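# Nest the open wooden boxes upright, largest on table

## Task

Put every open wooden box inside the next larger one, forming a single nested stack in which each box rests flat with its opening facing up. Boxes that start tipped on a side or upside down must be turned upright first. The largest box must stand upright directly on the table. Nothing may depend on the robot to stay in place at the end, so release everything and move the grippers away before finishing.

## Robot and tools

Robot: two arms, left_arm and right_arm, mounted on opposite sides of one table. Each arm has six revolute joints and a parallel gripper. The names are labels only and do not match the left or right of any image.

Frame: one world frame for everything printed. Origin at the table centre, table surface at z = +0.020 m, +z up. left_arm's base is on the +y side, right_arm's on the -y side. Positions are metres, angles radians.

Tool execute_actions takes actions, a list holding zero or one item, plus an optional boolean pictures (camera images come by default). An empty list is a look: no command is sent and the current state comes back. A wait item has only steps (1 to 300); it sends nothing and returns once that many control steps (1/30 s each) have passed since the previous result, reply time included. A motion item has rows (1 to 15) and optional steps (1 to 15, default 15). Each row is applied for one step; if there are fewer rows than steps the last row repeats. A refused call sends nothing.

Every row is one flat list of exactly 14 numbers covering both arms, even when only one moves: left_arm's waist, shoulder, elbow, wrist pitch, wrist yaw, wrist roll, opening, then right_arm's seven in the same order. The six joint values are absolute target angles in radians in each joint's own space, the same quantities shown in Joint positions; they are not offsets. Stated ranges per arm: waist -3.054 to 3.054, shoulder 0.000 to 3.142, elbow 0.000 to 2.356, wrist pitch -1.571 to 1.571, wrist yaw -1.571 to 1.571, wrist roll -3.142 to 3.142. True ends may differ by up to 0.010 rad either way. A target over 0.010 rad beyond a stated end and farther out than the current angle gets the call refused; a target past the real end is clipped there, and a "joint sent to its limit" line may appear (possibly referring to an earlier action still running). No such line does not prove more travel exists.

The opening value is an absolute gripper command from -1 to 1: +1 fully open (pad gap 0.088 m), empty fingers touch near -0.80, and values below that add nothing. Full open to closed needs at least about 0.5 s.

Motion limits: per step each joint target is held within a lead of the measured angle (0.211 rad waist, shoulder, elbow; 0.213 wrist pitch; 0.267 wrist yaw; 0.228 wrist roll), and targets are scaled back if they would move the gripper more than 70 mm from where it is. So distant goals take several calls. Friction can leave joints short, especially at long reach, and tiny changes may not happen; check Joint positions after moves. Between calls the arms keep heading to the last row sent until they settle or a step is HELD.

Reading results: the state line gives for each arm end_effector_position (metres, the point between the finger pads, 3 to 4 cm behind the tips), end_effector_quat_wxyz, and linear and angular velocities. Fingers point along the gripper's +x and close along its y. Printed hand positions can be off, more so far out. Joint positions and Joint velocities list, per arm, the six joints then the pad gap in metres. grip_measured is the measured opening on the command scale; each gripper has its own fixed bias up to about 1 mm, and squeezing a rigid part reads up to about 0.061 narrower than the pads really are. To hold something, command roughly 0.07 below grip_measured for a firm grip, less for a light one. Parts thinner than about 3 mm get proportionally less force. Pads exert about 34 to 49 N, briefly more on first contact. "joint command not followed" means a clearance check altered or blocked some joint targets; the rest of the row still ran. HELD marks steps where the row, wholly or partly, was not sent.

zoom_image: camera (cam_high, cam_low, cam_left_wrist, cam_right_wrist) and region [x0, y0, x1, y1] in pixels of that camera's latest 504x504 image, origin top-left, at most 504 by 504. It returns an enlarged, possibly sharper view.

finished_scene: scene, the integer number of the current scene. Replying with no tool call ends everything.

Cameras: calibration lines give intrinsics K, distortion D and T_world_to_cam (world to camera, metres) with OpenCV conventions; actual cameras can deviate by a few degrees and millimetres, and wrist-camera poses follow the arm's joint readings.

Avoid: dropping, slipping or slamming boxes; pushing anything or knocking it off the table (failure); arms colliding or pressing on each other (can end the scene). Contact torque reaching a joint's load limit (waist 18, shoulder 22.3, elbow 22.2, wrist pitch 5.86, wrist yaw 5.84, wrist roll 5.48 N m, held weight included) freezes that arm 10 s. Holding loads heats motors: MOTOR HOT appears from 50 °C, and at 95 °C an OVER-TEMPERATURE FAULT holds the arm, which may lose power and go limp if it does not cool. Occasional brief tugs on held parts or pushes on loose objects may occur. Smooth, economical, quick motion is preferred.

Each tool is called as name(argument=value, ...) on one line, values as JSON.

## Session

execute_actions(actions=[])

Scene clock: 0.00 s of 4500.00 s.
left_arm: end_effector_position=(+0.3593, +0.1234, +0.2948) grip_measured=+0.849 end_effector_quat_wxyz=(+0.823, -0.114, +0.115, -0.545) end_effector_velocity=(+0.000, +0.000, +0.000) end_effector_angular_velocity=(+0.002, +0.009, +0.003) | right_arm: end_effector_position=(+0.3487, -0.3068, +0.3449) grip_measured=+0.850 end_effector_quat_wxyz=(+0.551, +0.311, +0.739, +0.232) end_effector_velocity=(-0.002, -0.002, -0.003) end_effector_angular_velocity=(-0.011, +0.003, +0.005)
Joint positions: left_arm=[ 0.354  0.933  0.433  0.722 -0.019  0.338  0.081] | right_arm=[-0.547  1.602  1.699 -1.32  -0.554  0.631  0.081]
Joint velocities: left_arm=[-0.002 -0.002  0.002 -0.007 -0.007 -0.007 -0.   ] | right_arm=[-0.002 -0.002 -0.007 -0.007  0.007 -0.007  0.   ]
Motor temperatures (°C, as the motors report them): left_arm=[19 19 20 21 18 19] | right_arm=[20 20 22 19 20 18]
Heat: left arm: hottest wrist pitch 21 °C (+0.0 °C/min); right arm: hottest elbow 22 °C (+0.0 °C/min).
camera_calibration (this result's frames):
cam_left_wrist: T_world_to_cam=[[-0.858176, -0.362723, 0.36327, 0.253133], [-0.456157, 0.214194, -0.863737, 0.422841], [0.235487, -0.906947, -0.349274, 0.208611], [0, 0, 0, 1]] pos_world=[0.360989, 0.190446, 0.346131]
cam_right_wrist: T_world_to_cam=[[-0.258164, -0.684073, -0.682199, 0.127231], [-0.826741, -0.208917, 0.522353, 0.0763282], [-0.49985, 0.698855, -0.511617, 0.642776], [0, 0, 0, 1]] pos_world=[0.417241, -0.346226, 0.375781]

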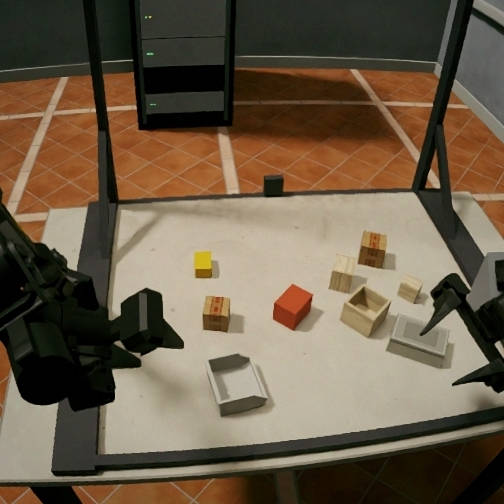

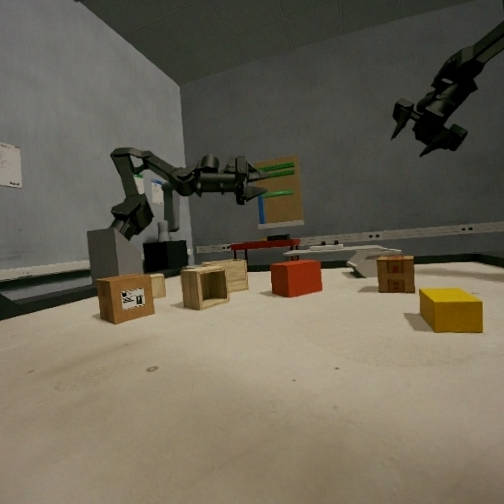

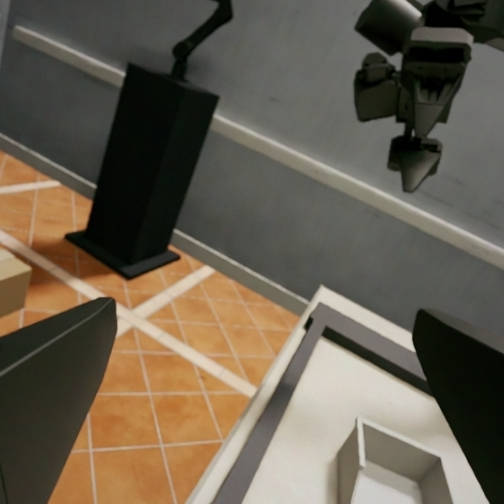

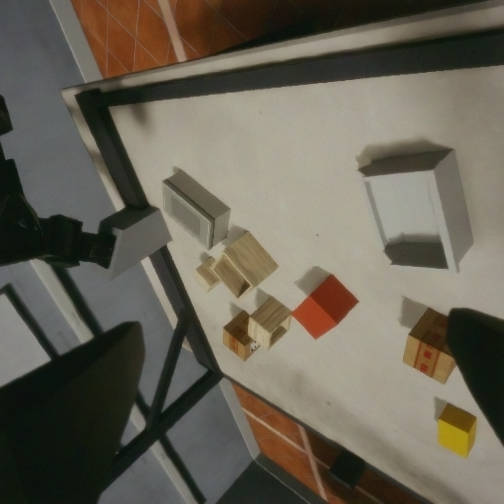

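zoom_image(camera="cam_high", region=[310, 220, 470, 380])

zoom_image(camera="cam_low", region=[80, 230, 280, 330])

Region (310, 220, 470, 380) of cam_high's 504x504 image, scaled by 3.150, with more detail than that image has.

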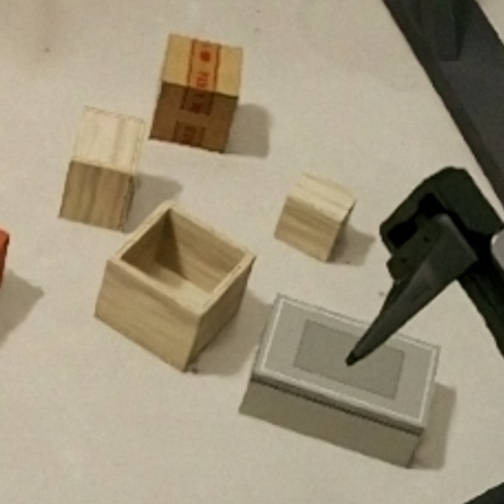

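Region (80, 230, 280, 330) of cam_low's 504x504 image, scaled by 2.520, with more detail than that image has.

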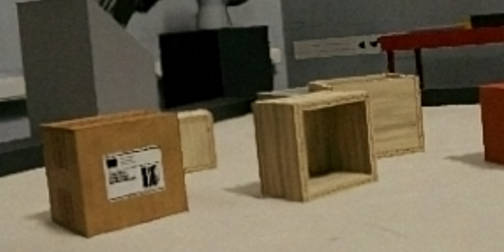

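execute_actions(actions=[{"rows":[[-0.615,2.047,1.234,-1.217,-0.561,-0.787,1,-0.547,1.602,1.699,-1.32,-0.554,0.631,0.85]],"steps":15}], pictures=false)

execute_actions(actions=[{"steps":35}])

Scene clock: 2.40 s of 4500.00 s.
left_arm: end_effector_position=(+0.1728, -0.0187, +0.3364) grip_measured=+1.000 end_effector_quat_wxyz=(+0.668, -0.133, +0.464, -0.566) end_effector_velocity=(-0.517, -0.092, +0.159) end_effector_angular_velocity=(+0.230, +0.660, -0.820) | right_arm: end_effector_position=(+0.3487, -0.3068, +0.3449) grip_measured=+0.850 end_effector_quat_wxyz=(+0.551, +0.311, +0.739, +0.232) end_effector_velocity=(-0.006, -0.001, -0.001) end_effector_angular_velocity=(-0.006, +0.031, +0.006)
Joint positions: left_arm=[-0.286  1.587  1.078  0.047 -0.537 -0.392  0.088] | right_arm=[-0.547  1.602  1.699 -1.32  -0.554  0.631  0.081]
Joint velocities: left_arm=[-1.028  1.038  0.935 -0.96  -0.11  -1.15   0.   ] | right_arm=[ 0.002 -0.002 -0.007 -0.022 -0.007  0.007  0.   ]
Motor temperatures (°C, as the motors report them): left_arm=[19 19 20 21 18 19] | right_arm=[20 20 22 19 20 18]
Heat: left arm: hottest wrist pitch 21 °C (+0.0 °C/min); right arm: hottest elbow 22 °C (+0.0 °C/min).
Steps of this call (steps 1 to 57: nothing new was sent; steps 58 to 72: all 15 steps of this action). Readings (joint positions):
58: left_arm=[0.331 0.958 0.456 0.689 -0.075 0.298] | right_arm=[-0.547 1.602 1.699 -1.320 -0.554 0.631]
59: left_arm=[0.279 1.003 0.507 0.631 -0.151 0.234] | right_arm=[-0.547 1.602 1.699 -1.320 -0.554 0.631]
61: left_arm=[0.171 1.119 0.624 0.518 -0.284 0.116] | right_arm=[-0.547 1.602 1.699 -1.320 -0.554 0.631]
65: left_arm=[-0.024 1.320 0.820 0.318 -0.470 -0.100] | right_arm=[-0.547 1.602 1.699 -1.320 -0.554 0.631]
72: the state above

Scene clock: 3.57 s of 4500.00 s.
left_arm: end_effector_position=(+0.0314, +0.1714, +0.2171) grip_measured=+1.000 end_effector_quat_wxyz=(+0.499, +0.500, +0.503, -0.498) end_effector_velocity=(+0.005, +0.004, +0.001) end_effector_angular_velocity=(+0.012, -0.024, +0.003) | right_arm: end_effector_position=(+0.3487, -0.3068, +0.3449) grip_measured=+0.850 end_effector_quat_wxyz=(+0.551, +0.311, +0.739, +0.232) end_effector_velocity=(-0.002, -0.001, +0.000) end_effector_angular_velocity=(+0.004, +0.004, +0.006)
Joint positions: left_arm=[-0.61   2.043  1.224 -1.211 -0.557 -0.785  0.088] | right_arm=[-0.547  1.602  1.699 -1.32  -0.554  0.631  0.081]
Joint velocities: left_arm=[-0.002 -0.002  0.002 -0.037 -0.007 -0.022  0.   ] | right_arm=[-0.002 -0.002 -0.002 -0.007 -0.007 -0.007 -0.   ]
Motor temperatures (°C, as the motors report them): left_arm=[19 19 21 21 18 19] | right_arm=[20 20 22 19 20 18]
Heat: left arm: hottest elbow 21 °C (+0.0 °C/min); right arm: hottest elbow 22 °C (+0.0 °C/min).
Steps of this call (steps 1 to 35: the robot went on to your last target). Readings (joint positions):
1: left_arm=[-0.320 1.621 1.106 0.014 -0.540 -0.429] | right_arm=[-0.547 1.602 1.699 -1.320 -0.554 0.631]
2: left_arm=[-0.353 1.652 1.129 -0.018 -0.542 -0.465] | right_arm=[-0.547 1.602 1.699 -1.320 -0.554 0.631]
4: left_arm=[-0.415 1.711 1.160 -0.081 -0.545 -0.534] | right_arm=[-0.547 1.602 1.699 -1.320 -0.554 0.631]
8: left_arm=[-0.522 1.837 1.195 -0.214 -0.548 -0.661] | right_arm=[-0.547 1.602 1.699 -1.320 -0.554 0.631]
35: the state above
camera_calibration (this result's frames):
cam_left_wrist: T_world_to_cam=[[-0.99822, -0.0571264, 0.0171091, 0.0444633], [-0.0486198, 0.945769, 0.321182, -0.19954], [-0.0345292, 0.319778, -0.946863, 0.230153], [0, 0, 0, 1]] pos_world=[0.0426296, 0.117661, 0.281251]
cam_right_wrist: T_world_to_cam=[[-0.258164, -0.684073, -0.682199, 0.127231], [-0.826741, -0.208917, 0.522353, 0.0763282], [-0.49985, 0.698855, -0.511617, 0.642776], [0, 0, 0, 1]] pos_world=[0.417241, -0.346226, 0.375781]

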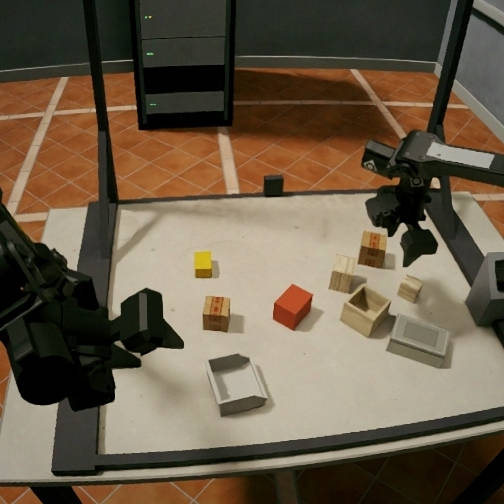

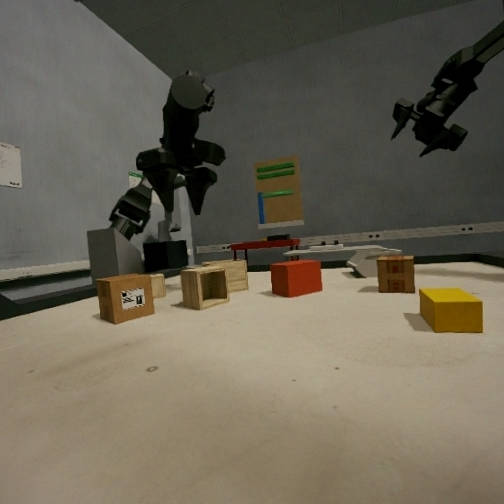

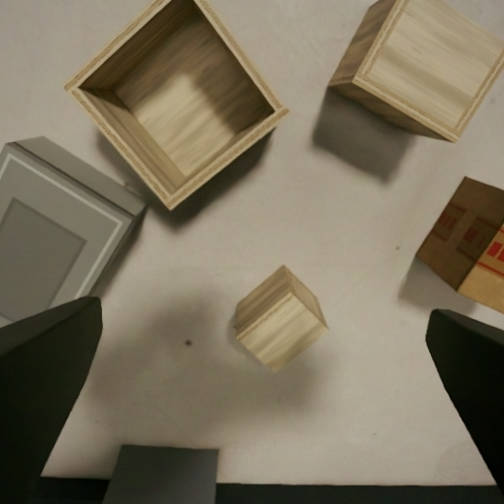

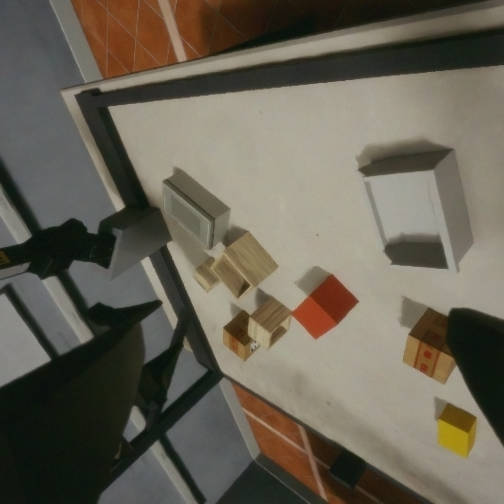

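execute_actions(actions=[{"rows":[[-0.6,2.1,1.29,-1.24,-0.555,-0.76,1,-0.547,1.602,1.699,-1.32,-0.554,0.631,0.85],[-0.59,2.15,1.35,-1.26,-0.553,-0.735,1,-0.547,1.602,1.699,-1.32,-0.554,0.631,0.85],[-0.58,2.2,1.41,-1.285,-0.551,-0.71,1,-0.547,1.602,1.699,-1.32,-0.554,0.631,0.85],[-0.57,2.255,1.47,-1.31,-0.549,-0.685,1,-0.547,1.602,1.699,-1.32,-0.554,0.631,0.85],[-0.56,2.31,1.53,-1.335,-0.547,-0.66,1,-0.547,1.602,1.699,-1.32,-0.554,0.631,0.85],[-0.55,2.365,1.59,-1.36,-0.545,-0.635,1,-0.547,1.602,1.699,-1.32,-0.554,0.631,0.85],[-0.54,2.42,1.65,-1.385,-0.543,-0.61,1,-0.547,1.602,1.699,-1.32,-0.554,0.631,0.85],[-0.53,2.475,1.71,-1.41,-0.541,-0.585,1,-0.547,1.602,1.699,-1.32,-0.554,0.631,0.85],[-0.52,2.53,1.77,-1.435,-0.539,-0.56,1,-0.547,1.602,1.699,-1.32,-0.554,0.631,0.85],[-0.51,2.585,1.83,-1.46,-0.537,-0.535,1,-0.547,1.602,1.699,-1.32,-0.554,0.631,0.85],[-0.5,2.64,1.89,-1.485,-0.535,-0.51,1,-0.547,1.602,1.699,-1.32,-0.554,0.631,0.85],[-0.49,2.695,1.95,-1.51,-0.533,-0.48,1,-0.547,1.602,1.699,-1.32,-0.554,0.631,0.85],[-0.475,2.75,2.0,-1.53,-0.53,-0.45,1,-0.547,1.602,1.699,-1.32,-0.554,0.631,0.85],[-0.46,2.805,2.05,-1.55,-0.527,-0.425,1,-0.547,1.602,1.699,-1.32,-0.554,0.631,0.85],[-0.4435,2.858,2.102,-1.566,-0.524,-0.397,1,-0.547,1.602,1.699,-1.32,-0.554,0.631,0.85]],"steps":15}], pictures=false)

execute_actions(actions=[{"steps":15}])

Scene clock: 8.07 s of 4500.00 s.
left_arm: end_effector_position=(-0.0329, +0.0921, +0.1592) grip_measured=+1.000 end_effector_quat_wxyz=(+0.356, +0.658, +0.451, -0.487) end_effector_velocity=(-0.147, -0.115, -0.277) end_effector_angular_velocity=(+0.741, -0.023, -0.754) | right_arm: end_effector_position=(+0.3487, -0.3068, +0.3449) grip_measured=+0.850 end_effector_quat_wxyz=(+0.551, +0.311, +0.739, +0.232) end_effector_velocity=(-0.003, +0.000, +0.002) end_effector_angular_velocity=(+0.017, +0.010, +0.008)
Joint positions: left_arm=[-0.487  2.689  1.923 -1.505 -0.535 -0.475  0.088] | right_arm=[-0.547  1.602  1.699 -1.32  -0.554  0.631  0.081]
Joint velocities: left_arm=[ 0.374  1.57   1.604 -0.564  0.081  0.784  0.   ] | right_arm=[-0.002 -0.002 -0.002 -0.007 -0.022 -0.007 -0.   ]
Motor temperatures (°C, as the motors report them): left_arm=[20 19 21 21 18 19] | right_arm=[20 21 23 19 20 18]
Heat: left arm: hottest elbow 21 °C (+0.0 °C/min); right arm: hottest elbow 23 °C (+7.4 °C/min).
Steps of this call (steps 1 to 30: the robot went on to your last target; steps 31 to 90: nothing new was sent; then 1.00 s passed at rest; steps 91 to 105: all 15 steps of this action). Readings (joint positions):
91: left_arm=[-0.610 2.050 1.231 -1.223 -0.557 -0.783] | right_arm=[-0.547 1.602 1.699 -1.320 -0.554 0.631]
92: left_arm=[-0.608 2.067 1.251 -1.237 -0.557 -0.773] | right_arm=[-0.547 1.602 1.699 -1.320 -0.554 0.631]
94: left_arm=[-0.597 2.132 1.330 -1.260 -0.557 -0.740] | right_arm=[-0.547 1.602 1.699 -1.320 -0.554 0.631]
98: left_arm=[-0.561 2.320 1.544 -1.342 -0.551 -0.653] | right_arm=[-0.547 1.602 1.699 -1.320 -0.554 0.631]
105: the state above

Scene clock: 8.57 s of 4500.00 s.
left_arm: end_effector_position=(-0.0448, +0.0805, +0.1277) grip_measured=+1.000 end_effector_quat_wxyz=(+0.314, +0.685, +0.449, -0.480) end_effector_velocity=(-0.001, +0.003, -0.003) end_effector_angular_velocity=(+0.009, -0.012, -0.024) | right_arm: end_effector_position=(+0.3487, -0.3068, +0.3449) grip_measured=+0.850 end_effector_quat_wxyz=(+0.551, +0.311, +0.739, +0.232) end_effector_velocity=(-0.002, -0.001, +0.000) end_effector_angular_velocity=(+0.011, +0.026, -0.005)
Joint positions: left_arm=[-0.439  2.85   2.093 -1.563 -0.528 -0.4    0.088] | right_arm=[-0.547  1.602  1.699 -1.32  -0.554  0.631  0.081]
Joint velocities: left_arm=[-0.002  0.012 -0.002 -0.007 -0.007  0.007  0.   ] | right_arm=[-0.007 -0.002 -0.007 -0.007 -0.022  0.007  0.   ]
Motor temperatures (°C, as the motors report them): left_arm=[20 20 21 21 18 19] | right_arm=[20 21 23 19 20 18]
Heat: left arm: hottest elbow 21 °C (+0.0 °C/min); right arm: hottest elbow 23 °C (+7.0 °C/min).
Steps of this call (steps 1 to 15: the robot went on to your last target). Readings (joint positions):
1: left_arm=[-0.475 2.736 1.972 -1.519 -0.534 -0.453] | right_arm=[-0.547 1.602 1.699 -1.320 -0.554 0.631]
2: left_arm=[-0.463 2.774 2.008 -1.527 -0.533 -0.438] | right_arm=[-0.547 1.602 1.699 -1.320 -0.554 0.631]
4: left_arm=[-0.446 2.823 2.046 -1.546 -0.530 -0.419] | right_arm=[-0.547 1.602 1.699 -1.320 -0.554 0.631]
8: left_arm=[-0.439 2.849 2.076 -1.559 -0.528 -0.404] | right_arm=[-0.547 1.602 1.699 -1.320 -0.554 0.631]
15: the state above
camera_calibration (this result's frames):
cam_left_wrist: T_world_to_cam=[[-0.937616, 0.347659, -0.00303822, -0.0625156], [0.270995, 0.736276, 0.620048, -0.0955599], [0.217802, 0.580544, -0.784558, 0.141594], [0, 0, 0, 1]] pos_world=[-0.0635589, 0.00989111, 0.17015]
cam_right_wrist: T_world_to_cam=[[-0.258164, -0.684073, -0.682199, 0.127231], [-0.826741, -0.208917, 0.522353, 0.0763282], [-0.49985, 0.698855, -0.511617, 0.642776], [0, 0, 0, 1]] pos_world=[0.417241, -0.346226, 0.375781]

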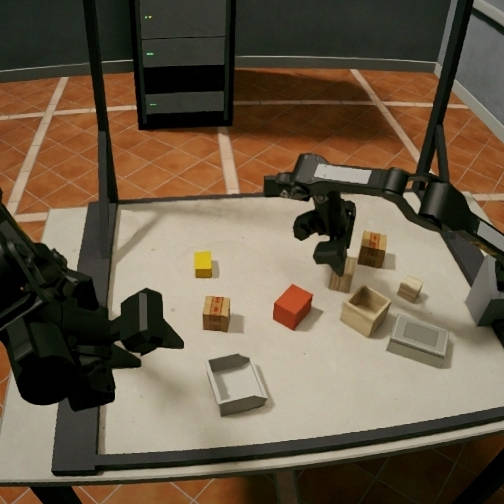

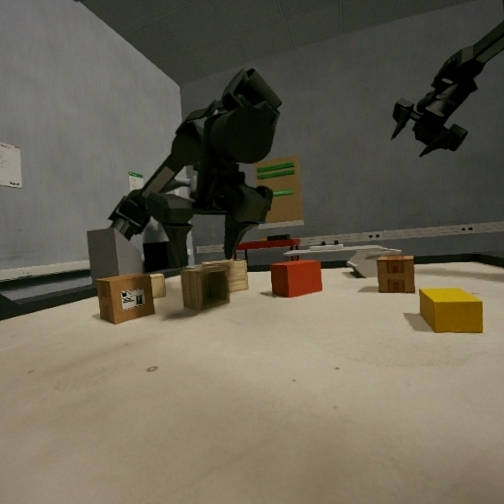

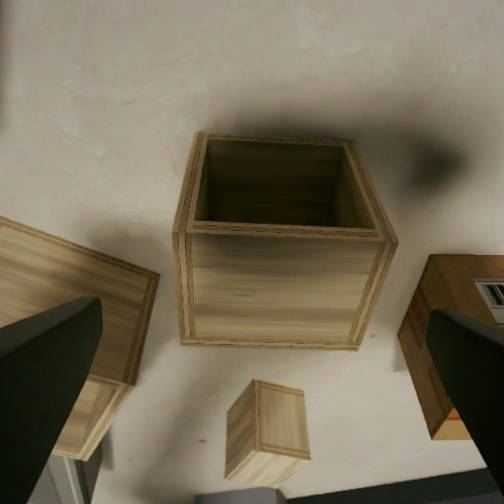

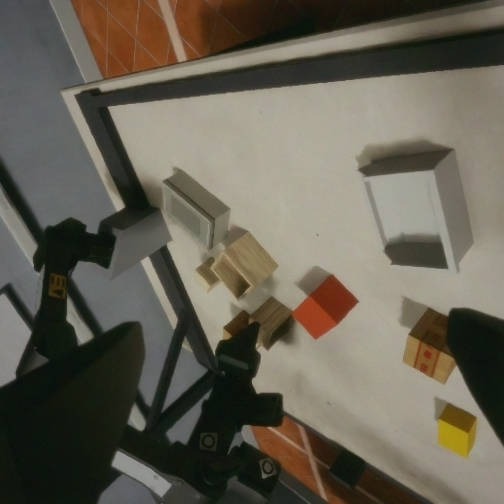

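execute_actions(actions=[{"rows":[[-0.44,2.862,2.078,-1.545,-0.537,-0.392,1,-0.547,1.602,1.699,-1.32,-0.554,0.631,0.85],[-0.434,2.867,2.066,-1.525,-0.543,-0.385,1,-0.547,1.602,1.699,-1.32,-0.554,0.631,0.85],[-0.427,2.872,2.055,-1.505,-0.548,-0.378,1,-0.547,1.602,1.699,-1.32,-0.554,0.631,0.85],[-0.42,2.877,2.044,-1.487,-0.553,-0.371,1,-0.547,1.602,1.699,-1.32,-0.554,0.631,0.85],[-0.412,2.882,2.034,-1.468,-0.558,-0.364,1,-0.547,1.602,1.699,-1.32,-0.554,0.631,0.85],[-0.404,2.888,2.025,-1.45,-0.563,-0.357,1,-0.547,1.602,1.699,-1.32,-0.554,0.631,0.85],[-0.396,2.894,2.016,-1.432,-0.568,-0.35,1,-0.547,1.602,1.699,-1.32,-0.554,0.631,0.85],[-0.388,2.9,2.008,-1.414,-0.573,-0.343,1,-0.547,1.602,1.699,-1.32,-0.554,0.631,0.85],[-0.38,2.906,2.0,-1.396,-0.578,-0.336,1,-0.547,1.602,1.699,-1.32,-0.554,0.631,0.85],[-0.372,2.912,1.993,-1.378,-0.583,-0.33,1,-0.547,1.602,1.699,-1.32,-0.554,0.631,0.85]],"steps":15}], pictures=false)

execute_actions(actions=[{"rows":[[-0.372,2.912,1.993,-1.378,-0.583,-0.33,0.85,-0.547,1.602,1.699,-1.32,-0.554,0.631,0.85],[-0.372,2.912,1.993,-1.378,-0.583,-0.33,0.7,-0.547,1.602,1.699,-1.32,-0.554,0.631,0.85],[-0.372,2.912,1.993,-1.378,-0.583,-0.33,0.6,-0.547,1.602,1.699,-1.32,-0.554,0.631,0.85],[-0.372,2.912,1.993,-1.378,-0.583,-0.33,0.52,-0.547,1.602,1.699,-1.32,-0.554,0.631,0.85],[-0.372,2.912,1.993,-1.378,-0.583,-0.33,0.46,-0.547,1.602,1.699,-1.32,-0.554,0.631,0.85],[-0.372,2.912,1.993,-1.378,-0.583,-0.33,0.41,-0.547,1.602,1.699,-1.32,-0.554,0.631,0.85],[-0.372,2.912,1.993,-1.378,-0.583,-0.33,0.37,-0.547,1.602,1.699,-1.32,-0.554,0.631,0.85],[-0.372,2.912,1.993,-1.378,-0.583,-0.33,0.33,-0.547,1.602,1.699,-1.32,-0.554,0.631,0.85],[-0.372,2.912,1.993,-1.378,-0.583,-0.33,0.29,-0.547,1.602,1.699,-1.32,-0.554,0.631,0.85],[-0.372,2.912,1.993,-1.378,-0.583,-0.33,0.25,-0.547,1.602,1.699,-1.32,-0.554,0.631,0.85]],"steps":15}])

zoom_image(camera="cam_low", region=[140, 210, 270, 320])

Scene clock: 11.17 s of 4500.00 s.
left_arm: end_effector_position=(-0.0481, +0.0848, +0.0689) grip_measured=+1.000 end_effector_quat_wxyz=(+0.310, +0.690, +0.447, -0.478) end_effector_velocity=(+0.002, +0.001, -0.024) end_effector_angular_velocity=(-0.012, -0.012, +0.002) | right_arm: end_effector_position=(+0.3487, -0.3068, +0.3449) grip_measured=+0.850 end_effector_quat_wxyz=(+0.551, +0.311, +0.739, +0.232) end_effector_velocity=(+0.002, -0.000, -0.002) end_effector_angular_velocity=(-0.005, -0.010, +0.001)
Joint positions: left_arm=[-0.368  2.909  1.999 -1.39  -0.576 -0.336  0.088] | right_arm=[-0.547  1.602  1.699 -1.32  -0.554  0.631  0.081]
Joint velocities: left_arm=[ 0.032  0.017 -0.046  0.081 -0.037  0.022  0.   ] | right_arm=[-0.002  0.002 -0.002  0.007  0.007 -0.007 -0.   ]
Motor temperatures (°C, as the motors report them): left_arm=[21 20 21 21 18 19] | right_arm=[20 21 23 19 20 18]
Heat: left arm: hottest waist 21 °C (+0.0 °C/min); right arm: hottest elbow 23 °C (+5.4 °C/min).
Steps of this call (steps 1 to 15: the robot went on to your last target; steps 16 to 63: nothing new was sent; steps 64 to 78: all 15 steps of this action). Readings (joint positions):
64: left_arm=[-0.439 2.851 2.093 -1.563 -0.528 -0.398] | right_arm=[-0.547 1.602 1.699 -1.320 -0.554 0.631]
65: left_arm=[-0.439 2.852 2.090 -1.557 -0.529 -0.396] | right_arm=[-0.547 1.602 1.699 -1.320 -0.554 0.631]
67: left_arm=[-0.437 2.853 2.079 -1.529 -0.536 -0.387] | right_arm=[-0.547 1.602 1.699 -1.320 -0.554 0.631]
71: left_arm=[-0.414 2.873 2.042 -1.464 -0.555 -0.364] | right_arm=[-0.547 1.602 1.699 -1.320 -0.554 0.631]
78: the state above

Scene clock: 11.67 s of 4500.00 s.
left_arm: end_effector_position=(-0.0490, +0.0836, +0.0681) grip_measured=+0.356 end_effector_quat_wxyz=(+0.312, +0.688, +0.446, -0.480) end_effector_velocity=(-0.000, -0.000, -0.000) end_effector_angular_velocity=(-0.011, -0.011, +0.018) | right_arm: end_effector_position=(+0.3487, -0.3068, +0.3449) grip_measured=+0.850 end_effector_quat_wxyz=(+0.551, +0.311, +0.739, +0.232) end_effector_velocity=(-0.003, -0.005, -0.003) end_effector_angular_velocity=(-0.016, +0.005, +0.014)
Joint positions: left_arm=[-0.368  2.909  1.998 -1.381 -0.579 -0.332  0.056] | right_arm=[-0.547  1.602  1.699 -1.32  -0.554  0.631  0.081]
Joint velocities: left_arm=[-0.002 -0.002 -0.007  0.007 -0.007 -0.022 -0.   ] | right_arm=[-0.007 -0.002 -0.007 -0.022  0.007 -0.022  0.   ]
Motor temperatures (°C, as the motors report them): left_arm=[21 20 21 21 18 19] | right_arm=[20 21 23 19 20 18]
Heat: left arm: hottest waist 21 °C (+0.0 °C/min); right arm: hottest elbow 23 °C (+5.1 °C/min).
Steps of this call (steps 1 to 15: all 15 steps of this action). Readings (joint positions):
1: left_arm=[-0.368 2.909 1.998 -1.387 -0.577 -0.335] | right_arm=[-0.547 1.602 1.699 -1.320 -0.554 0.631]
2: left_arm=[-0.368 2.909 1.998 -1.385 -0.577 -0.334] | right_arm=[-0.547 1.602 1.699 -1.320 -0.554 0.631]
4: left_arm=[-0.368 2.909 1.998 -1.382 -0.579 -0.333] | right_arm=[-0.547 1.602 1.699 -1.320 -0.554 0.631]
8: left_arm=[-0.368 2.909 1.998 -1.381 -0.579 -0.333] | right_arm=[-0.547 1.602 1.699 -1.320 -0.554 0.631]
15: the state above
camera_calibration (this result's frames):
cam_left_wrist: T_world_to_cam=[[-0.934146, 0.356858, -0.00478082, -0.0681611], [0.276605, 0.732402, 0.622156, -0.0593171], [0.225523, 0.579862, -0.782879, 0.0942591], [0, 0, 0, 1]] pos_world=[-0.0685226, 0.0131105, 0.110372]
cam_right_wrist: T_world_to_cam=[[-0.258164, -0.684073, -0.682199, 0.127231], [-0.826741, -0.208917, 0.522353, 0.0763282], [-0.49985, 0.698855, -0.511617, 0.642776], [0, 0, 0, 1]] pos_world=[0.417241, -0.346226, 0.375781]

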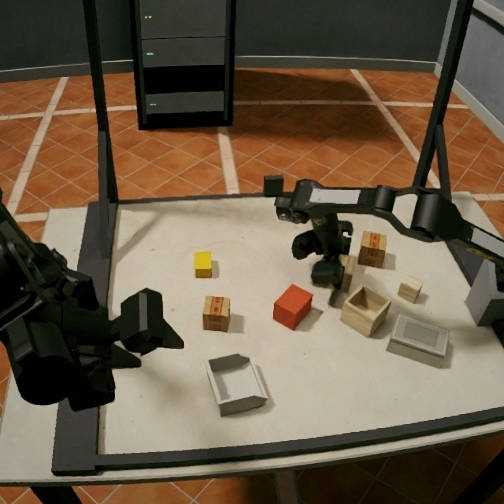

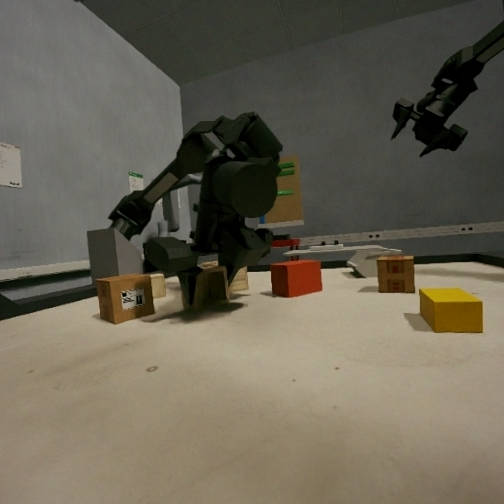

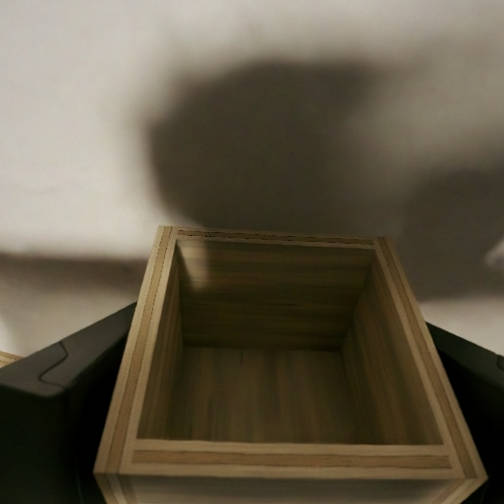

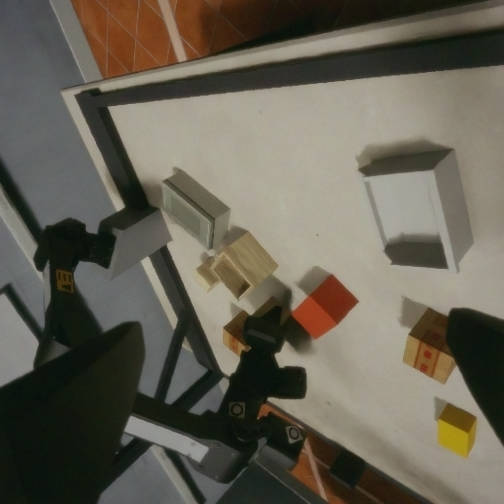

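Region (140, 210, 270, 320) of cam_low's 504x504 image, scaled by 3.877, with more detail than that image has; it fills the top 426 rows of this view, and the rest is white.

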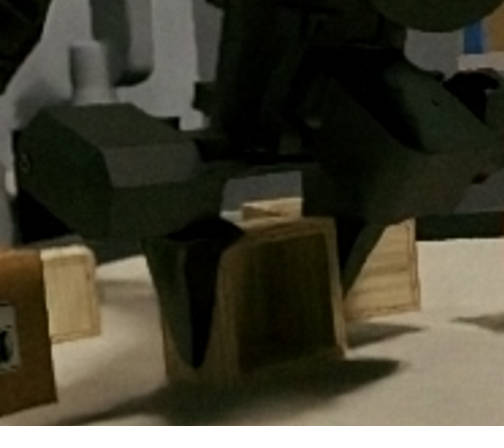

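execute_actions(actions=[{"rows":[[-0.39,2.89,2.01,-1.41,-0.572,-0.34,0.28,-0.547,1.602,1.699,-1.32,-0.554,0.631,0.85],[-0.402,2.88,2.022,-1.435,-0.565,-0.35,0.28,-0.547,1.602,1.699,-1.32,-0.554,0.631,0.85],[-0.414,2.87,2.034,-1.46,-0.558,-0.36,0.28,-0.547,1.602,1.699,-1.32,-0.554,0.631,0.85],[-0.426,2.855,2.045,-1.48,-0.55,-0.37,0.28,-0.547,1.602,1.699,-1.32,-0.554,0.631,0.85],[-0.438,2.84,2.05,-1.495,-0.54,-0.37,0.28,-0.547,1.602,1.699,-1.32,-0.554,0.631,0.85],[-0.448,2.82,2.05,-1.5,-0.53,-0.37,0.28,-0.547,1.602,1.699,-1.32,-0.554,0.631,0.85],[-0.455,2.795,2.045,-1.5,-0.52,-0.36,0.28,-0.547,1.602,1.699,-1.32,-0.554,0.631,0.85],[-0.455,2.765,2.035,-1.5,-0.51,-0.33,0.28,-0.547,1.602,1.699,-1.32,-0.554,0.631,0.85],[-0.455,2.73,2.025,-1.495,-0.495,-0.28,0.28,-0.547,1.602,1.699,-1.32,-0.554,0.631,0.85],[-0.45,2.695,2.01,-1.49,-0.48,-0.22,0.28,-0.547,1.602,1.699,-1.32,-0.554,0.631,0.85],[-0.44,2.66,1.995,-1.485,-0.46,-0.16,0.28,-0.547,1.602,1.699,-1.32,-0.554,0.631,0.85],[-0.43,2.625,1.98,-1.48,-0.44,-0.1,0.28,-0.547,1.602,1.699,-1.32,-0.554,0.631,0.85],[-0.415,2.59,1.965,-1.47,-0.415,-0.04,0.28,-0.547,1.602,1.699,-1.32,-0.554,0.631,0.85],[-0.4,2.555,1.95,-1.46,-0.39,0.02,0.28,-0.547,1.602,1.699,-1.32,-0.554,0.631,0.85],[-0.38,2.52,1.935,-1.45,-0.36,0.08,0.28,-0.547,1.602,1.699,-1.32,-0.554,0.631,0.85]],"steps":15}], pictures=false)

execute_actions(actions=[{"rows":[[-0.355,2.49,1.925,-1.44,-0.33,0.14,0.28,-0.547,1.602,1.699,-1.32,-0.554,0.631,0.85],[-0.33,2.46,1.915,-1.435,-0.3,0.2,0.28,-0.547,1.602,1.699,-1.32,-0.554,0.631,0.85],[-0.305,2.435,1.905,-1.43,-0.27,0.26,0.28,-0.547,1.602,1.699,-1.32,-0.554,0.631,0.85],[-0.28,2.41,1.895,-1.42,-0.24,0.32,0.28,-0.547,1.602,1.699,-1.32,-0.554,0.631,0.85],[-0.255,2.385,1.885,-1.415,-0.21,0.38,0.28,-0.547,1.602,1.699,-1.32,-0.554,0.631,0.85],[-0.23,2.36,1.875,-1.41,-0.18,0.44,0.28,-0.547,1.602,1.699,-1.32,-0.554,0.631,0.85],[-0.205,2.34,1.865,-1.4,-0.15,0.5,0.28,-0.547,1.602,1.699,-1.32,-0.554,0.631,0.85],[-0.18,2.32,1.855,-1.395,-0.12,0.56,0.28,-0.547,1.602,1.699,-1.32,-0.554,0.631,0.85],[-0.155,2.3,1.845,-1.39,-0.09,0.62,0.28,-0.547,1.602,1.699,-1.32,-0.554,0.631,0.85],[-0.13,2.28,1.835,-1.38,-0.06,0.68,0.28,-0.547,1.602,1.699,-1.32,-0.554,0.631,0.85],[-0.105,2.26,1.83,-1.375,-0.03,0.74,0.28,-0.547,1.602,1.699,-1.32,-0.554,0.631,0.85],[-0.08,2.245,1.825,-1.37,0,0.8,0.28,-0.547,1.602,1.699,-1.32,-0.554,0.631,0.85],[-0.055,2.23,1.82,-1.365,0.03,0.86,0.28,-0.547,1.602,1.699,-1.32,-0.554,0.631,0.85],[-0.03,2.215,1.815,-1.36,0.06,0.92,0.28,-0.547,1.602,1.699,-1.32,-0.554,0.631,0.85],[0,2.2,1.81,-1.355,0.09,0.98,0.28,-0.547,1.602,1.699,-1.32,-0.554,0.631,0.85]],"steps":15}], pictures=false)

execute_actions(actions=[{"rows":[[0.025,2.2,1.806,-1.35,0.12,1.05,0.28,-0.547,1.602,1.699,-1.32,-0.554,0.631,0.85],[0.05,2.2,1.806,-1.35,0.15,1.12,0.28,-0.547,1.602,1.699,-1.32,-0.554,0.631,0.85],[0.075,2.2,1.806,-1.35,0.18,1.19,0.28,-0.547,1.602,1.699,-1.32,-0.554,0.631,0.85],[0.1,2.2,1.806,-1.35,0.21,1.26,0.28,-0.547,1.602,1.699,-1.32,-0.554,0.631,0.85],[0.125,2.2,1.806,-1.35,0.24,1.33,0.28,-0.547,1.602,1.699,-1.32,-0.554,0.631,0.85],[0.15,2.2,1.806,-1.35,0.27,1.4,0.28,-0.547,1.602,1.699,-1.32,-0.554,0.631,0.85],[0.175,2.2,1.806,-1.35,0.3,1.47,0.28,-0.547,1.602,1.699,-1.32,-0.554,0.631,0.85],[0.2,2.2,1.806,-1.35,0.33,1.54,0.28,-0.547,1.602,1.699,-1.32,-0.554,0.631,0.85],[0.225,2.2,1.806,-1.35,0.36,1.61,0.28,-0.547,1.602,1.699,-1.32,-0.554,0.631,0.85],[0.25,2.2,1.806,-1.35,0.39,1.68,0.28,-0.547,1.602,1.699,-1.32,-0.554,0.631,0.85],[0.275,2.2,1.806,-1.35,0.42,1.75,0.28,-0.547,1.602,1.699,-1.32,-0.554,0.631,0.85],[0.3,2.2,1.806,-1.35,0.44,1.82,0.28,-0.547,1.602,1.699,-1.32,-0.554,0.631,0.85],[0.325,2.2,1.806,-1.35,0.46,1.89,0.28,-0.547,1.602,1.699,-1.32,-0.554,0.631,0.85],[0.35,2.2,1.806,-1.35,0.466,1.95,0.28,-0.547,1.602,1.699,-1.32,-0.554,0.631,0.85],[0.375,2.205,1.806,-1.35,0.466,2.0,0.28,-0.547,1.602,1.699,-1.32,-0.554,0.631,0.85]],"steps":15}], pictures=false)

execute_actions(actions=[{"rows":[[0.39,2.215,1.807,-1.345,0.466,2.02,0.28,-0.547,1.602,1.699,-1.32,-0.554,0.631,0.85],[0.4,2.23,1.808,-1.335,0.466,2.03,0.28,-0.547,1.602,1.699,-1.32,-0.554,0.631,0.85],[0.41,2.245,1.81,-1.327,0.466,2.04,0.28,-0.547,1.602,1.699,-1.32,-0.554,0.631,0.85],[0.42,2.26,1.813,-1.32,0.466,2.05,0.28,-0.547,1.602,1.699,-1.32,-0.554,0.631,0.85],[0.43,2.275,1.816,-1.312,0.466,2.06,0.28,-0.547,1.602,1.699,-1.32,-0.554,0.631,0.85],[0.44,2.29,1.82,-1.305,0.466,2.07,0.28,-0.547,1.602,1.699,-1.32,-0.554,0.631,0.85],[0.45,2.305,1.824,-1.298,0.466,2.08,0.28,-0.547,1.602,1.699,-1.32,-0.554,0.631,0.85],[0.46,2.32,1.829,-1.291,0.466,2.085,0.28,-0.547,1.602,1.699,-1.32,-0.554,0.631,0.85],[0.47,2.335,1.834,-1.285,0.466,2.09,0.28,-0.547,1.602,1.699,-1.32,-0.554,0.631,0.85],[0.479,2.35,1.839,-1.279,0.466,2.095,0.28,-0.547,1.602,1.699,-1.32,-0.554,0.631,0.85],[0.487,2.363,1.844,-1.274,0.466,2.1,0.28,-0.547,1.602,1.699,-1.32,-0.554,0.631,0.85],[0.494,2.375,1.848,-1.27,0.466,2.105,0.28,-0.547,1.602,1.699,-1.32,-0.554,0.631,0.85],[0.499,2.384,1.851,-1.266,0.466,2.11,0.28,-0.547,1.602,1.699,-1.32,-0.554,0.631,0.85]],"steps":15}], pictures=false)

execute_actions(actions=[{"steps":8}])

Scene clock: 15.43 s of 4500.00 s.
left_arm: end_effector_position=(-0.0253, +0.0686, +0.1750) grip_measured=+0.356 end_effector_quat_wxyz=(+0.233, +0.645, +0.417, -0.597) end_effector_velocity=(+0.191, -0.071, +0.204) end_effector_angular_velocity=(-0.076, +1.348, -0.632) | right_arm: end_effector_position=(+0.3487, -0.3068, +0.3449) grip_measured=+0.850 end_effector_quat_wxyz=(+0.551, +0.311, +0.739, +0.232) end_effector_velocity=(-0.003, -0.003, -0.002) end_effector_angular_velocity=(-0.016, +0.011, +0.007)
Joint positions: left_arm=[-0.429  2.627  1.981 -1.471 -0.429 -0.076  0.056] | right_arm=[-0.547  1.602  1.699 -1.32  -0.554  0.631  0.081]
Joint velocities: left_arm=[ 0.354 -1.092 -0.369  0.227  0.681  1.634 -0.   ] | right_arm=[-0.002 -0.002 -0.002 -0.022  0.007 -0.007 -0.   ]
Motor temperatures (°C, as the motors report them): left_arm=[22 22 21 21 18 19] | right_arm=[20 22 23 19 20 18]
Heat: left arm: hottest waist 22 °C (+3.9 °C/min); right arm: hottest elbow 23 °C (+3.9 °C/min).
Steps of this call (steps 1 to 15: the robot went on to your last target; steps 16 to 90: nothing new was sent; then 0.27 s passed at rest; steps 91 to 105: all 15 steps of this action). Readings (joint positions):
91: left_arm=[-0.369 2.909 1.998 -1.382 -0.579 -0.332] | right_arm=[-0.547 1.602 1.699 -1.320 -0.554 0.631]
92: left_arm=[-0.371 2.908 2.000 -1.391 -0.579 -0.335] | right_arm=[-0.547 1.602 1.699 -1.320 -0.554 0.631]
94: left_arm=[-0.382 2.904 2.008 -1.428 -0.571 -0.347] | right_arm=[-0.547 1.602 1.699 -1.320 -0.554 0.631]
98: left_arm=[-0.427 2.855 2.022 -1.476 -0.538 -0.355] | right_arm=[-0.547 1.602 1.699 -1.320 -0.554 0.631]
105: the state above

Scene clock: 15.93 s of 4500.00 s.
left_arm: end_effector_position=(+0.0858, +0.0464, +0.1967) grip_measured=+0.356 end_effector_quat_wxyz=(+0.032, +0.438, +0.343, -0.830) end_effector_velocity=(+0.204, -0.032, +0.007) end_effector_angular_velocity=(-0.743, +1.334, -0.340) | right_arm: end_effector_position=(+0.3487, -0.3068, +0.3449) grip_measured=+0.850 end_effector_quat_wxyz=(+0.551, +0.311, +0.739, +0.232) end_effector_velocity=(-0.005, -0.001, +0.002) end_effector_angular_velocity=(+0.001, +0.012, +0.013)
Joint positions: left_arm=[-0.073  2.259  1.833 -1.372  0.001  0.803  0.056] | right_arm=[-0.547  1.602  1.699 -1.32  -0.554  0.631  0.081]
Joint velocities: left_arm=[ 0.745 -0.496 -0.178  0.154  0.901  1.766  0.   ] | right_arm=[ 0.002 -0.002  0.002 -0.022 -0.007 -0.007 -0.   ]
Motor temperatures (°C, as the motors report them): left_arm=[22 22 21 21 18 19] | right_arm=[20 22 23 19 20 18]
Heat: left arm: hottest waist 22 °C (+3.8 °C/min); right arm: hottest elbow 23 °C (+3.8 °C/min).
Steps of this call (steps 1 to 15: all 15 steps of this action). Readings (joint positions):
1: left_arm=[-0.415 2.592 1.969 -1.464 -0.404 -0.020] | right_arm=[-0.547 1.602 1.699 -1.320 -0.554 0.631]
2: left_arm=[-0.398 2.558 1.957 -1.456 -0.378 0.037] | right_arm=[-0.547 1.602 1.699 -1.320 -0.554 0.631]
4: left_arm=[-0.353 2.497 1.935 -1.443 -0.323 0.153] | right_arm=[-0.547 1.602 1.699 -1.320 -0.554 0.631]
8: left_arm=[-0.248 2.395 1.892 -1.416 -0.209 0.389] | right_arm=[-0.547 1.602 1.699 -1.320 -0.554 0.631]
15: the state above

Scene clock: 16.43 s of 4500.00 s.
left_arm: end_effector_position=(+0.1674, +0.0385, +0.1593) grip_measured=+0.356 end_effector_quat_wxyz=(-0.011, +0.205, +0.113, -0.972) end_effector_velocity=(+0.195, +0.019, -0.136) end_effector_angular_velocity=(-1.145, +0.470, -0.014) | right_arm: end_effector_position=(+0.3487, -0.3068, +0.3449) grip_measured=+0.850 end_effector_quat_wxyz=(+0.551, +0.311, +0.739, +0.232) end_effector_velocity=(+0.000, +0.000, -0.000) end_effector_angular_velocity=(+0.006, +0.007, -0.007)
Joint positions: left_arm=[ 0.304  2.212  1.811 -1.352  0.421  1.691  0.056] | right_arm=[-0.547  1.602  1.699 -1.32  -0.554  0.631  0.081]
Joint velocities: left_arm=[ 0.735 -0.002 -0.007 -0.007  0.388  1.751 -0.   ] | right_arm=[-0.002 -0.002 -0.007  0.007 -0.007  0.007 -0.   ]
Motor temperatures (°C, as the motors report them): left_arm=[23 22 21 21 18 19] | right_arm=[20 22 23 19 20 18]
Heat: left arm: hottest waist 23 °C (+7.3 °C/min); right arm: hottest elbow 23 °C (+3.7 °C/min).
Steps of this call (steps 1 to 15: all 15 steps of this action). Readings (joint positions):
1: left_arm=[-0.048 2.245 1.828 -1.368 0.031 0.863] | right_arm=[-0.547 1.602 1.699 -1.320 -0.554 0.631]
2: left_arm=[-0.022 2.233 1.824 -1.363 0.060 0.922] | right_arm=[-0.547 1.602 1.699 -1.320 -0.554 0.631]
4: left_arm=[0.029 2.217 1.821 -1.357 0.120 1.040] | right_arm=[-0.547 1.602 1.699 -1.320 -0.554 0.631]
8: left_arm=[0.131 2.212 1.815 -1.353 0.239 1.276] | right_arm=[-0.547 1.602 1.699 -1.320 -0.554 0.631]
15: the state above

Scene clock: 16.93 s of 4500.00 s.
left_arm: end_effector_position=(+0.1881, +0.0410, +0.0701) grip_measured=+0.356 end_effector_quat_wxyz=(-0.004, +0.178, -0.000, -0.984) end_effector_velocity=(-0.045, -0.013, +0.014) end_effector_angular_velocity=(-0.158, +0.100, -0.111) | right_arm: end_effector_position=(+0.3487, -0.3068, +0.3449) grip_measured=+0.850 end_effector_quat_wxyz=(+0.551, +0.311, +0.739, +0.232) end_effector_velocity=(-0.000, -0.003, +0.002) end_effector_angular_velocity=(-0.005, -0.010, +0.001)
Joint positions: left_arm=[ 0.49   2.365  1.835 -1.271  0.453  2.097  0.056] | right_arm=[-0.547  1.602  1.699 -1.32  -0.554  0.631  0.081]
Joint velocities: left_arm=[-0.085  0.071  0.017 -0.007  0.081  0.139 -0.   ] | right_arm=[-0.002 -0.007  0.002 -0.007  0.007 -0.007 -0.   ]
Motor temperatures (°C, as the motors report them): left_arm=[23 22 21 21 18 19] | right_arm=[20 22 23 19 20 18]
Heat: left arm: hottest waist 23 °C (+7.1 °C/min); right arm: hottest elbow 23 °C (+3.5 °C/min).
Steps of this call (steps 1 to 15: all 15 steps of this action). Readings (joint positions):
1: left_arm=[0.329 2.212 1.811 -1.351 0.432 1.750] | right_arm=[-0.547 1.602 1.699 -1.320 -0.554 0.631]
2: left_arm=[0.352 2.213 1.811 -1.349 0.439 1.809] | right_arm=[-0.547 1.602 1.699 -1.320 -0.554 0.631]
4: left_arm=[0.389 2.221 1.811 -1.337 0.449 1.919] | right_arm=[-0.547 1.602 1.699 -1.320 -0.554 0.631]
8: left_arm=[0.435 2.268 1.816 -1.312 0.457 2.032] | right_arm=[-0.547 1.602 1.699 -1.320 -0.554 0.631]
15: the state above

Scene clock: 17.20 s of 4500.00 s.
left_arm: end_effector_position=(+0.1899, +0.0382, +0.0692) grip_measured=+0.356 end_effector_quat_wxyz=(+0.001, +0.176, -0.006, -0.984) end_effector_velocity=(-0.003, +0.003, -0.001) end_effector_angular_velocity=(+0.001, -0.013, -0.025) | right_arm: end_effector_position=(+0.3487, -0.3068, +0.3449) grip_measured=+0.850 end_effector_quat_wxyz=(+0.551, +0.311, +0.739, +0.232) end_effector_velocity=(-0.001, -0.002, -0.001) end_effector_angular_velocity=(-0.009, -0.002, +0.003)
Joint positions: left_arm=[ 0.494  2.37   1.846 -1.268  0.461  2.107  0.056] | right_arm=[-0.547  1.602  1.699 -1.32  -0.554  0.631  0.081]
Joint velocities: left_arm=[-0.007  0.002 -0.002 -0.007 -0.022  0.007 -0.   ] | right_arm=[-0.002 -0.002 -0.002 -0.007  0.007 -0.007 -0.   ]
Motor temperatures (°C, as the motors report them): left_arm=[23 22 21 21 18 19] | right_arm=[20 22 23 19 20 18]
Heat: left arm: hottest waist 23 °C (+7.0 °C/min); right arm: hottest elbow 23 °C (+3.5 °C/min).
Steps of this call (steps 1 to 8: the robot went on to your last target). Readings (joint positions):
1: left_arm=[0.490 2.366 1.838 -1.271 0.459 2.100] | right_arm=[-0.547 1.602 1.699 -1.320 -0.554 0.631]
2: left_arm=[0.491 2.367 1.842 -1.271 0.461 2.102] | right_arm=[-0.547 1.602 1.699 -1.320 -0.554 0.631]
4: left_arm=[0.494 2.369 1.845 -1.269 0.461 2.105] | right_arm=[-0.547 1.602 1.699 -1.320 -0.554 0.631]
8: the state above
camera_calibration (this result's frames):
cam_left_wrist: T_world_to_cam=[[-0.00393631, 0.999088, 0.0425125, -0.0332336], [0.625303, 0.0356352, -0.779568, -0.0354255], [-0.780372, 0.0235145, -0.624873, 0.268907], [0, 0, 0, 1]] pos_world=[0.231868, 0.0281425, 0.141829]
cam_right_wrist: T_world_to_cam=[[-0.258164, -0.684073, -0.682199, 0.127231], [-0.826741, -0.208917, 0.522353, 0.0763282], [-0.49985, 0.698855, -0.511617, 0.642776], [0, 0, 0, 1]] pos_world=[0.417241, -0.346226, 0.375781]

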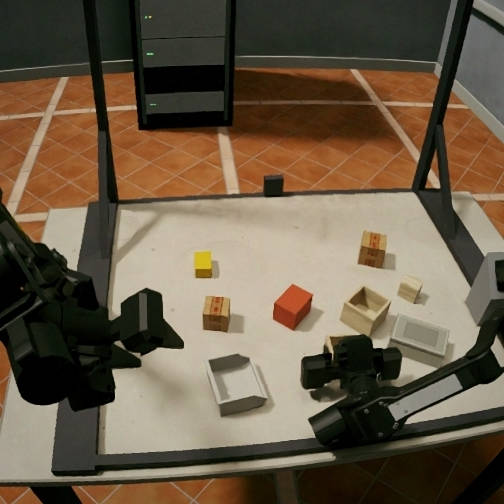

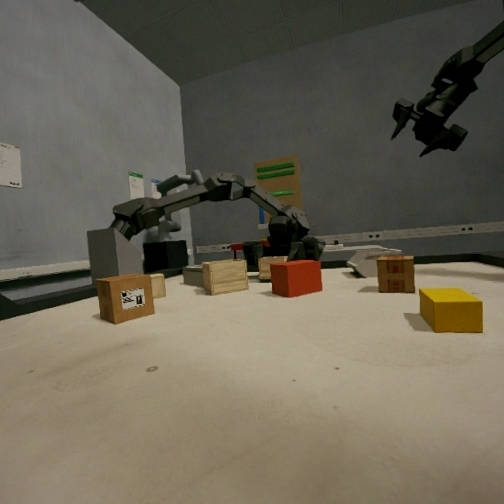

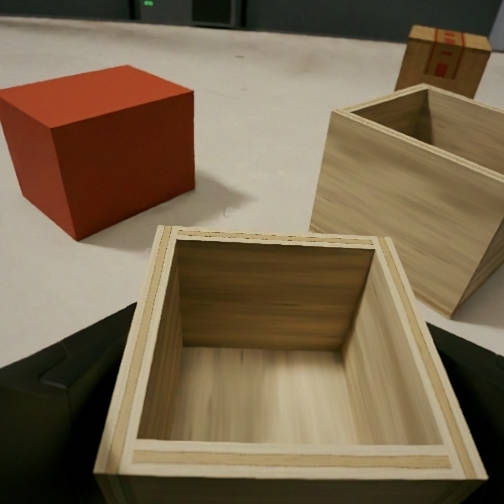

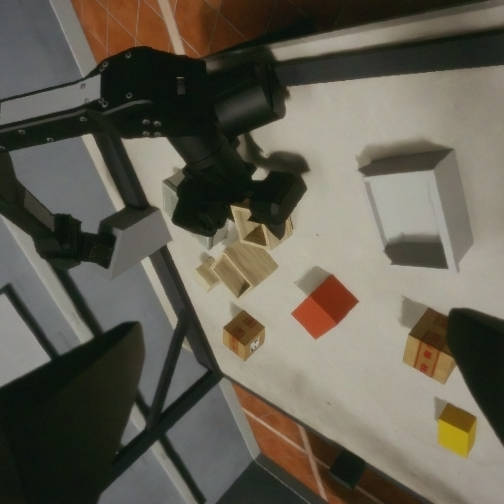

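execute_actions(actions=[{"rows":[[0.503,2.391,1.854,-1.264,0.466,2.115,0.28,-0.547,1.602,1.699,-1.32,-0.554,0.631,0.85],[0.507,2.398,1.856,-1.262,0.466,2.12,0.28,-0.547,1.602,1.699,-1.32,-0.554,0.631,0.85],[0.512,2.406,1.859,-1.259,0.466,2.125,0.28,-0.547,1.602,1.699,-1.32,-0.554,0.631,0.85]],"steps":15}])

Scene clock: 19.90 s of 4500.00 s.
left_arm: end_effector_position=(+0.1898, +0.0350, +0.0666) grip_measured=+0.356 end_effector_quat_wxyz=(+0.002, +0.178, -0.016, -0.984) end_effector_velocity=(+0.000, -0.001, -0.000) end_effector_angular_velocity=(+0.002, -0.010, +0.002) | right_arm: end_effector_position=(+0.3487, -0.3068, +0.3449) grip_measured=+0.850 end_effector_quat_wxyz=(+0.551, +0.311, +0.739, +0.232) end_effector_velocity=(-0.001, -0.000, -0.001) end_effector_angular_velocity=(+0.002, +0.009, +0.007)
Joint positions: left_arm=[ 0.494  2.381  1.858 -1.262  0.461  2.123  0.056] | right_arm=[-0.547  1.602  1.699 -1.32  -0.554  0.631  0.081]
Joint velocities: left_arm=[-0.002 -0.002 -0.002  0.007 -0.007 -0.007 -0.   ] | right_arm=[-0.002  0.002 -0.002 -0.007 -0.007 -0.007 -0.   ]
Motor temperatures (°C, as the motors report them): left_arm=[23 22 21 21 18 19] | right_arm=[20 22 23 19 20 18]
Heat: left arm: hottest waist 23 °C (+6.0 °C/min); right arm: hottest elbow 23 °C (+3.0 °C/min).
Steps of this call (steps 1 to 30: the robot went on to your last target; steps 31 to 66: nothing new was sent; steps 67 to 81: all 15 steps of this action). Readings (joint positions):
67: left_arm=[0.494 2.371 1.846 -1.268 0.461 2.109] | right_arm=[-0.547 1.602 1.699 -1.320 -0.554 0.631]
68: left_arm=[0.494 2.373 1.848 -1.268 0.461 2.111] | right_arm=[-0.547 1.602 1.699 -1.320 -0.554 0.631]
70: left_arm=[0.494 2.377 1.852 -1.265 0.461 2.116] | right_arm=[-0.547 1.602 1.699 -1.320 -0.554 0.631]
74: left_arm=[0.494 2.380 1.857 -1.263 0.461 2.121] | right_arm=[-0.547 1.602 1.699 -1.320 -0.554 0.631]
81: the state above
camera_calibration (this result's frames):
cam_left_wrist: T_world_to_cam=[[-0.00296526, 0.99974, 0.0226286, -0.028867], [0.628094, 0.0194702, -0.777894, -0.0373511], [-0.778132, 0.0119062, -0.627988, 0.267435], [0, 0, 0, 1]] pos_world=[0.231474, 0.0264026, 0.139544]
cam_right_wrist: T_world_to_cam=[[-0.258164, -0.684073, -0.682199, 0.127231], [-0.826741, -0.208917, 0.522353, 0.0763282], [-0.49985, 0.698855, -0.511617, 0.642776], [0, 0, 0, 1]] pos_world=[0.417241, -0.346226, 0.375781]

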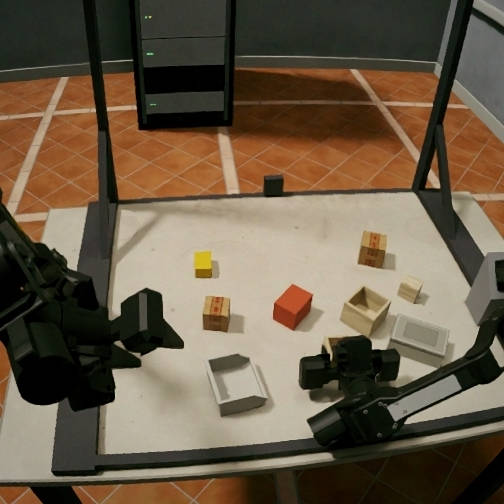

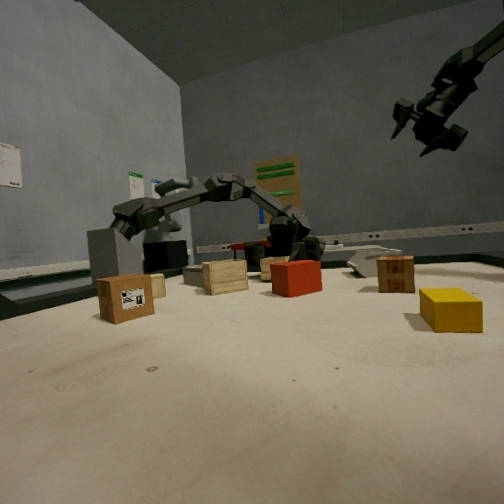

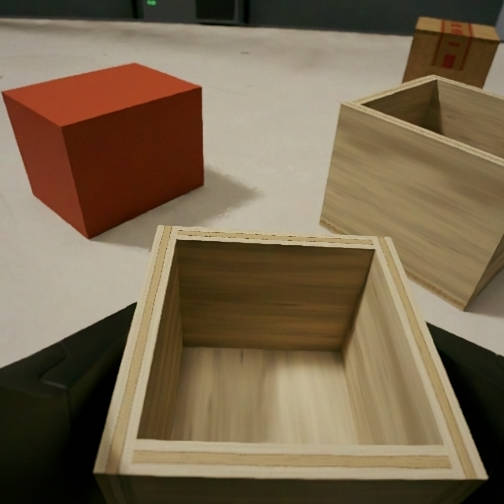

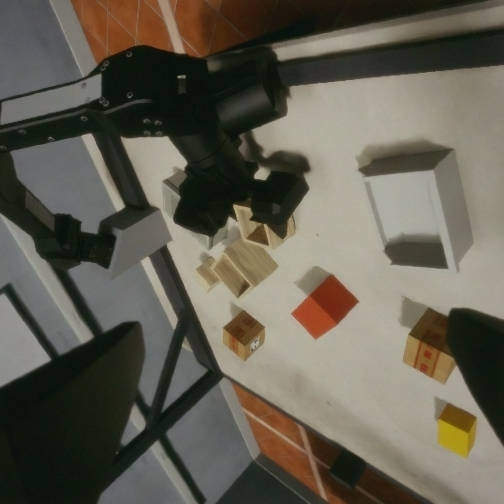

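zoom_image(camera="cam_low", region=[190,200,350,310])

zoom_image(camera="cam_high", region=[270,300,500,480])

Region (190, 200, 350, 310) of cam_low's 504x504 image, scaled by 3.150, with more detail than that image has; it fills the top 346 rows of this view, and the rest is white.

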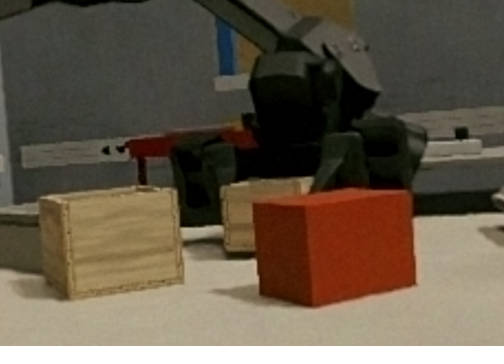

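Region (270, 300, 500, 480) of cam_high's 504x504 image, scaled by 2.191, with more detail than that image has; it fills the top 394 rows of this view, and the rest is white.

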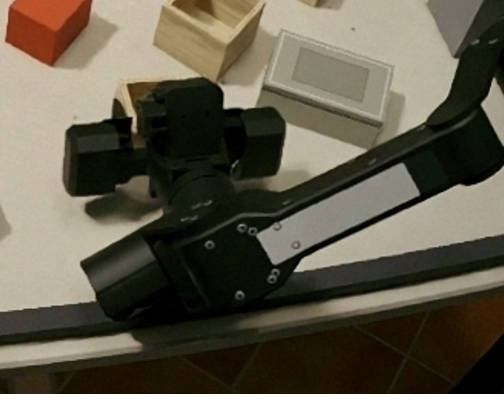

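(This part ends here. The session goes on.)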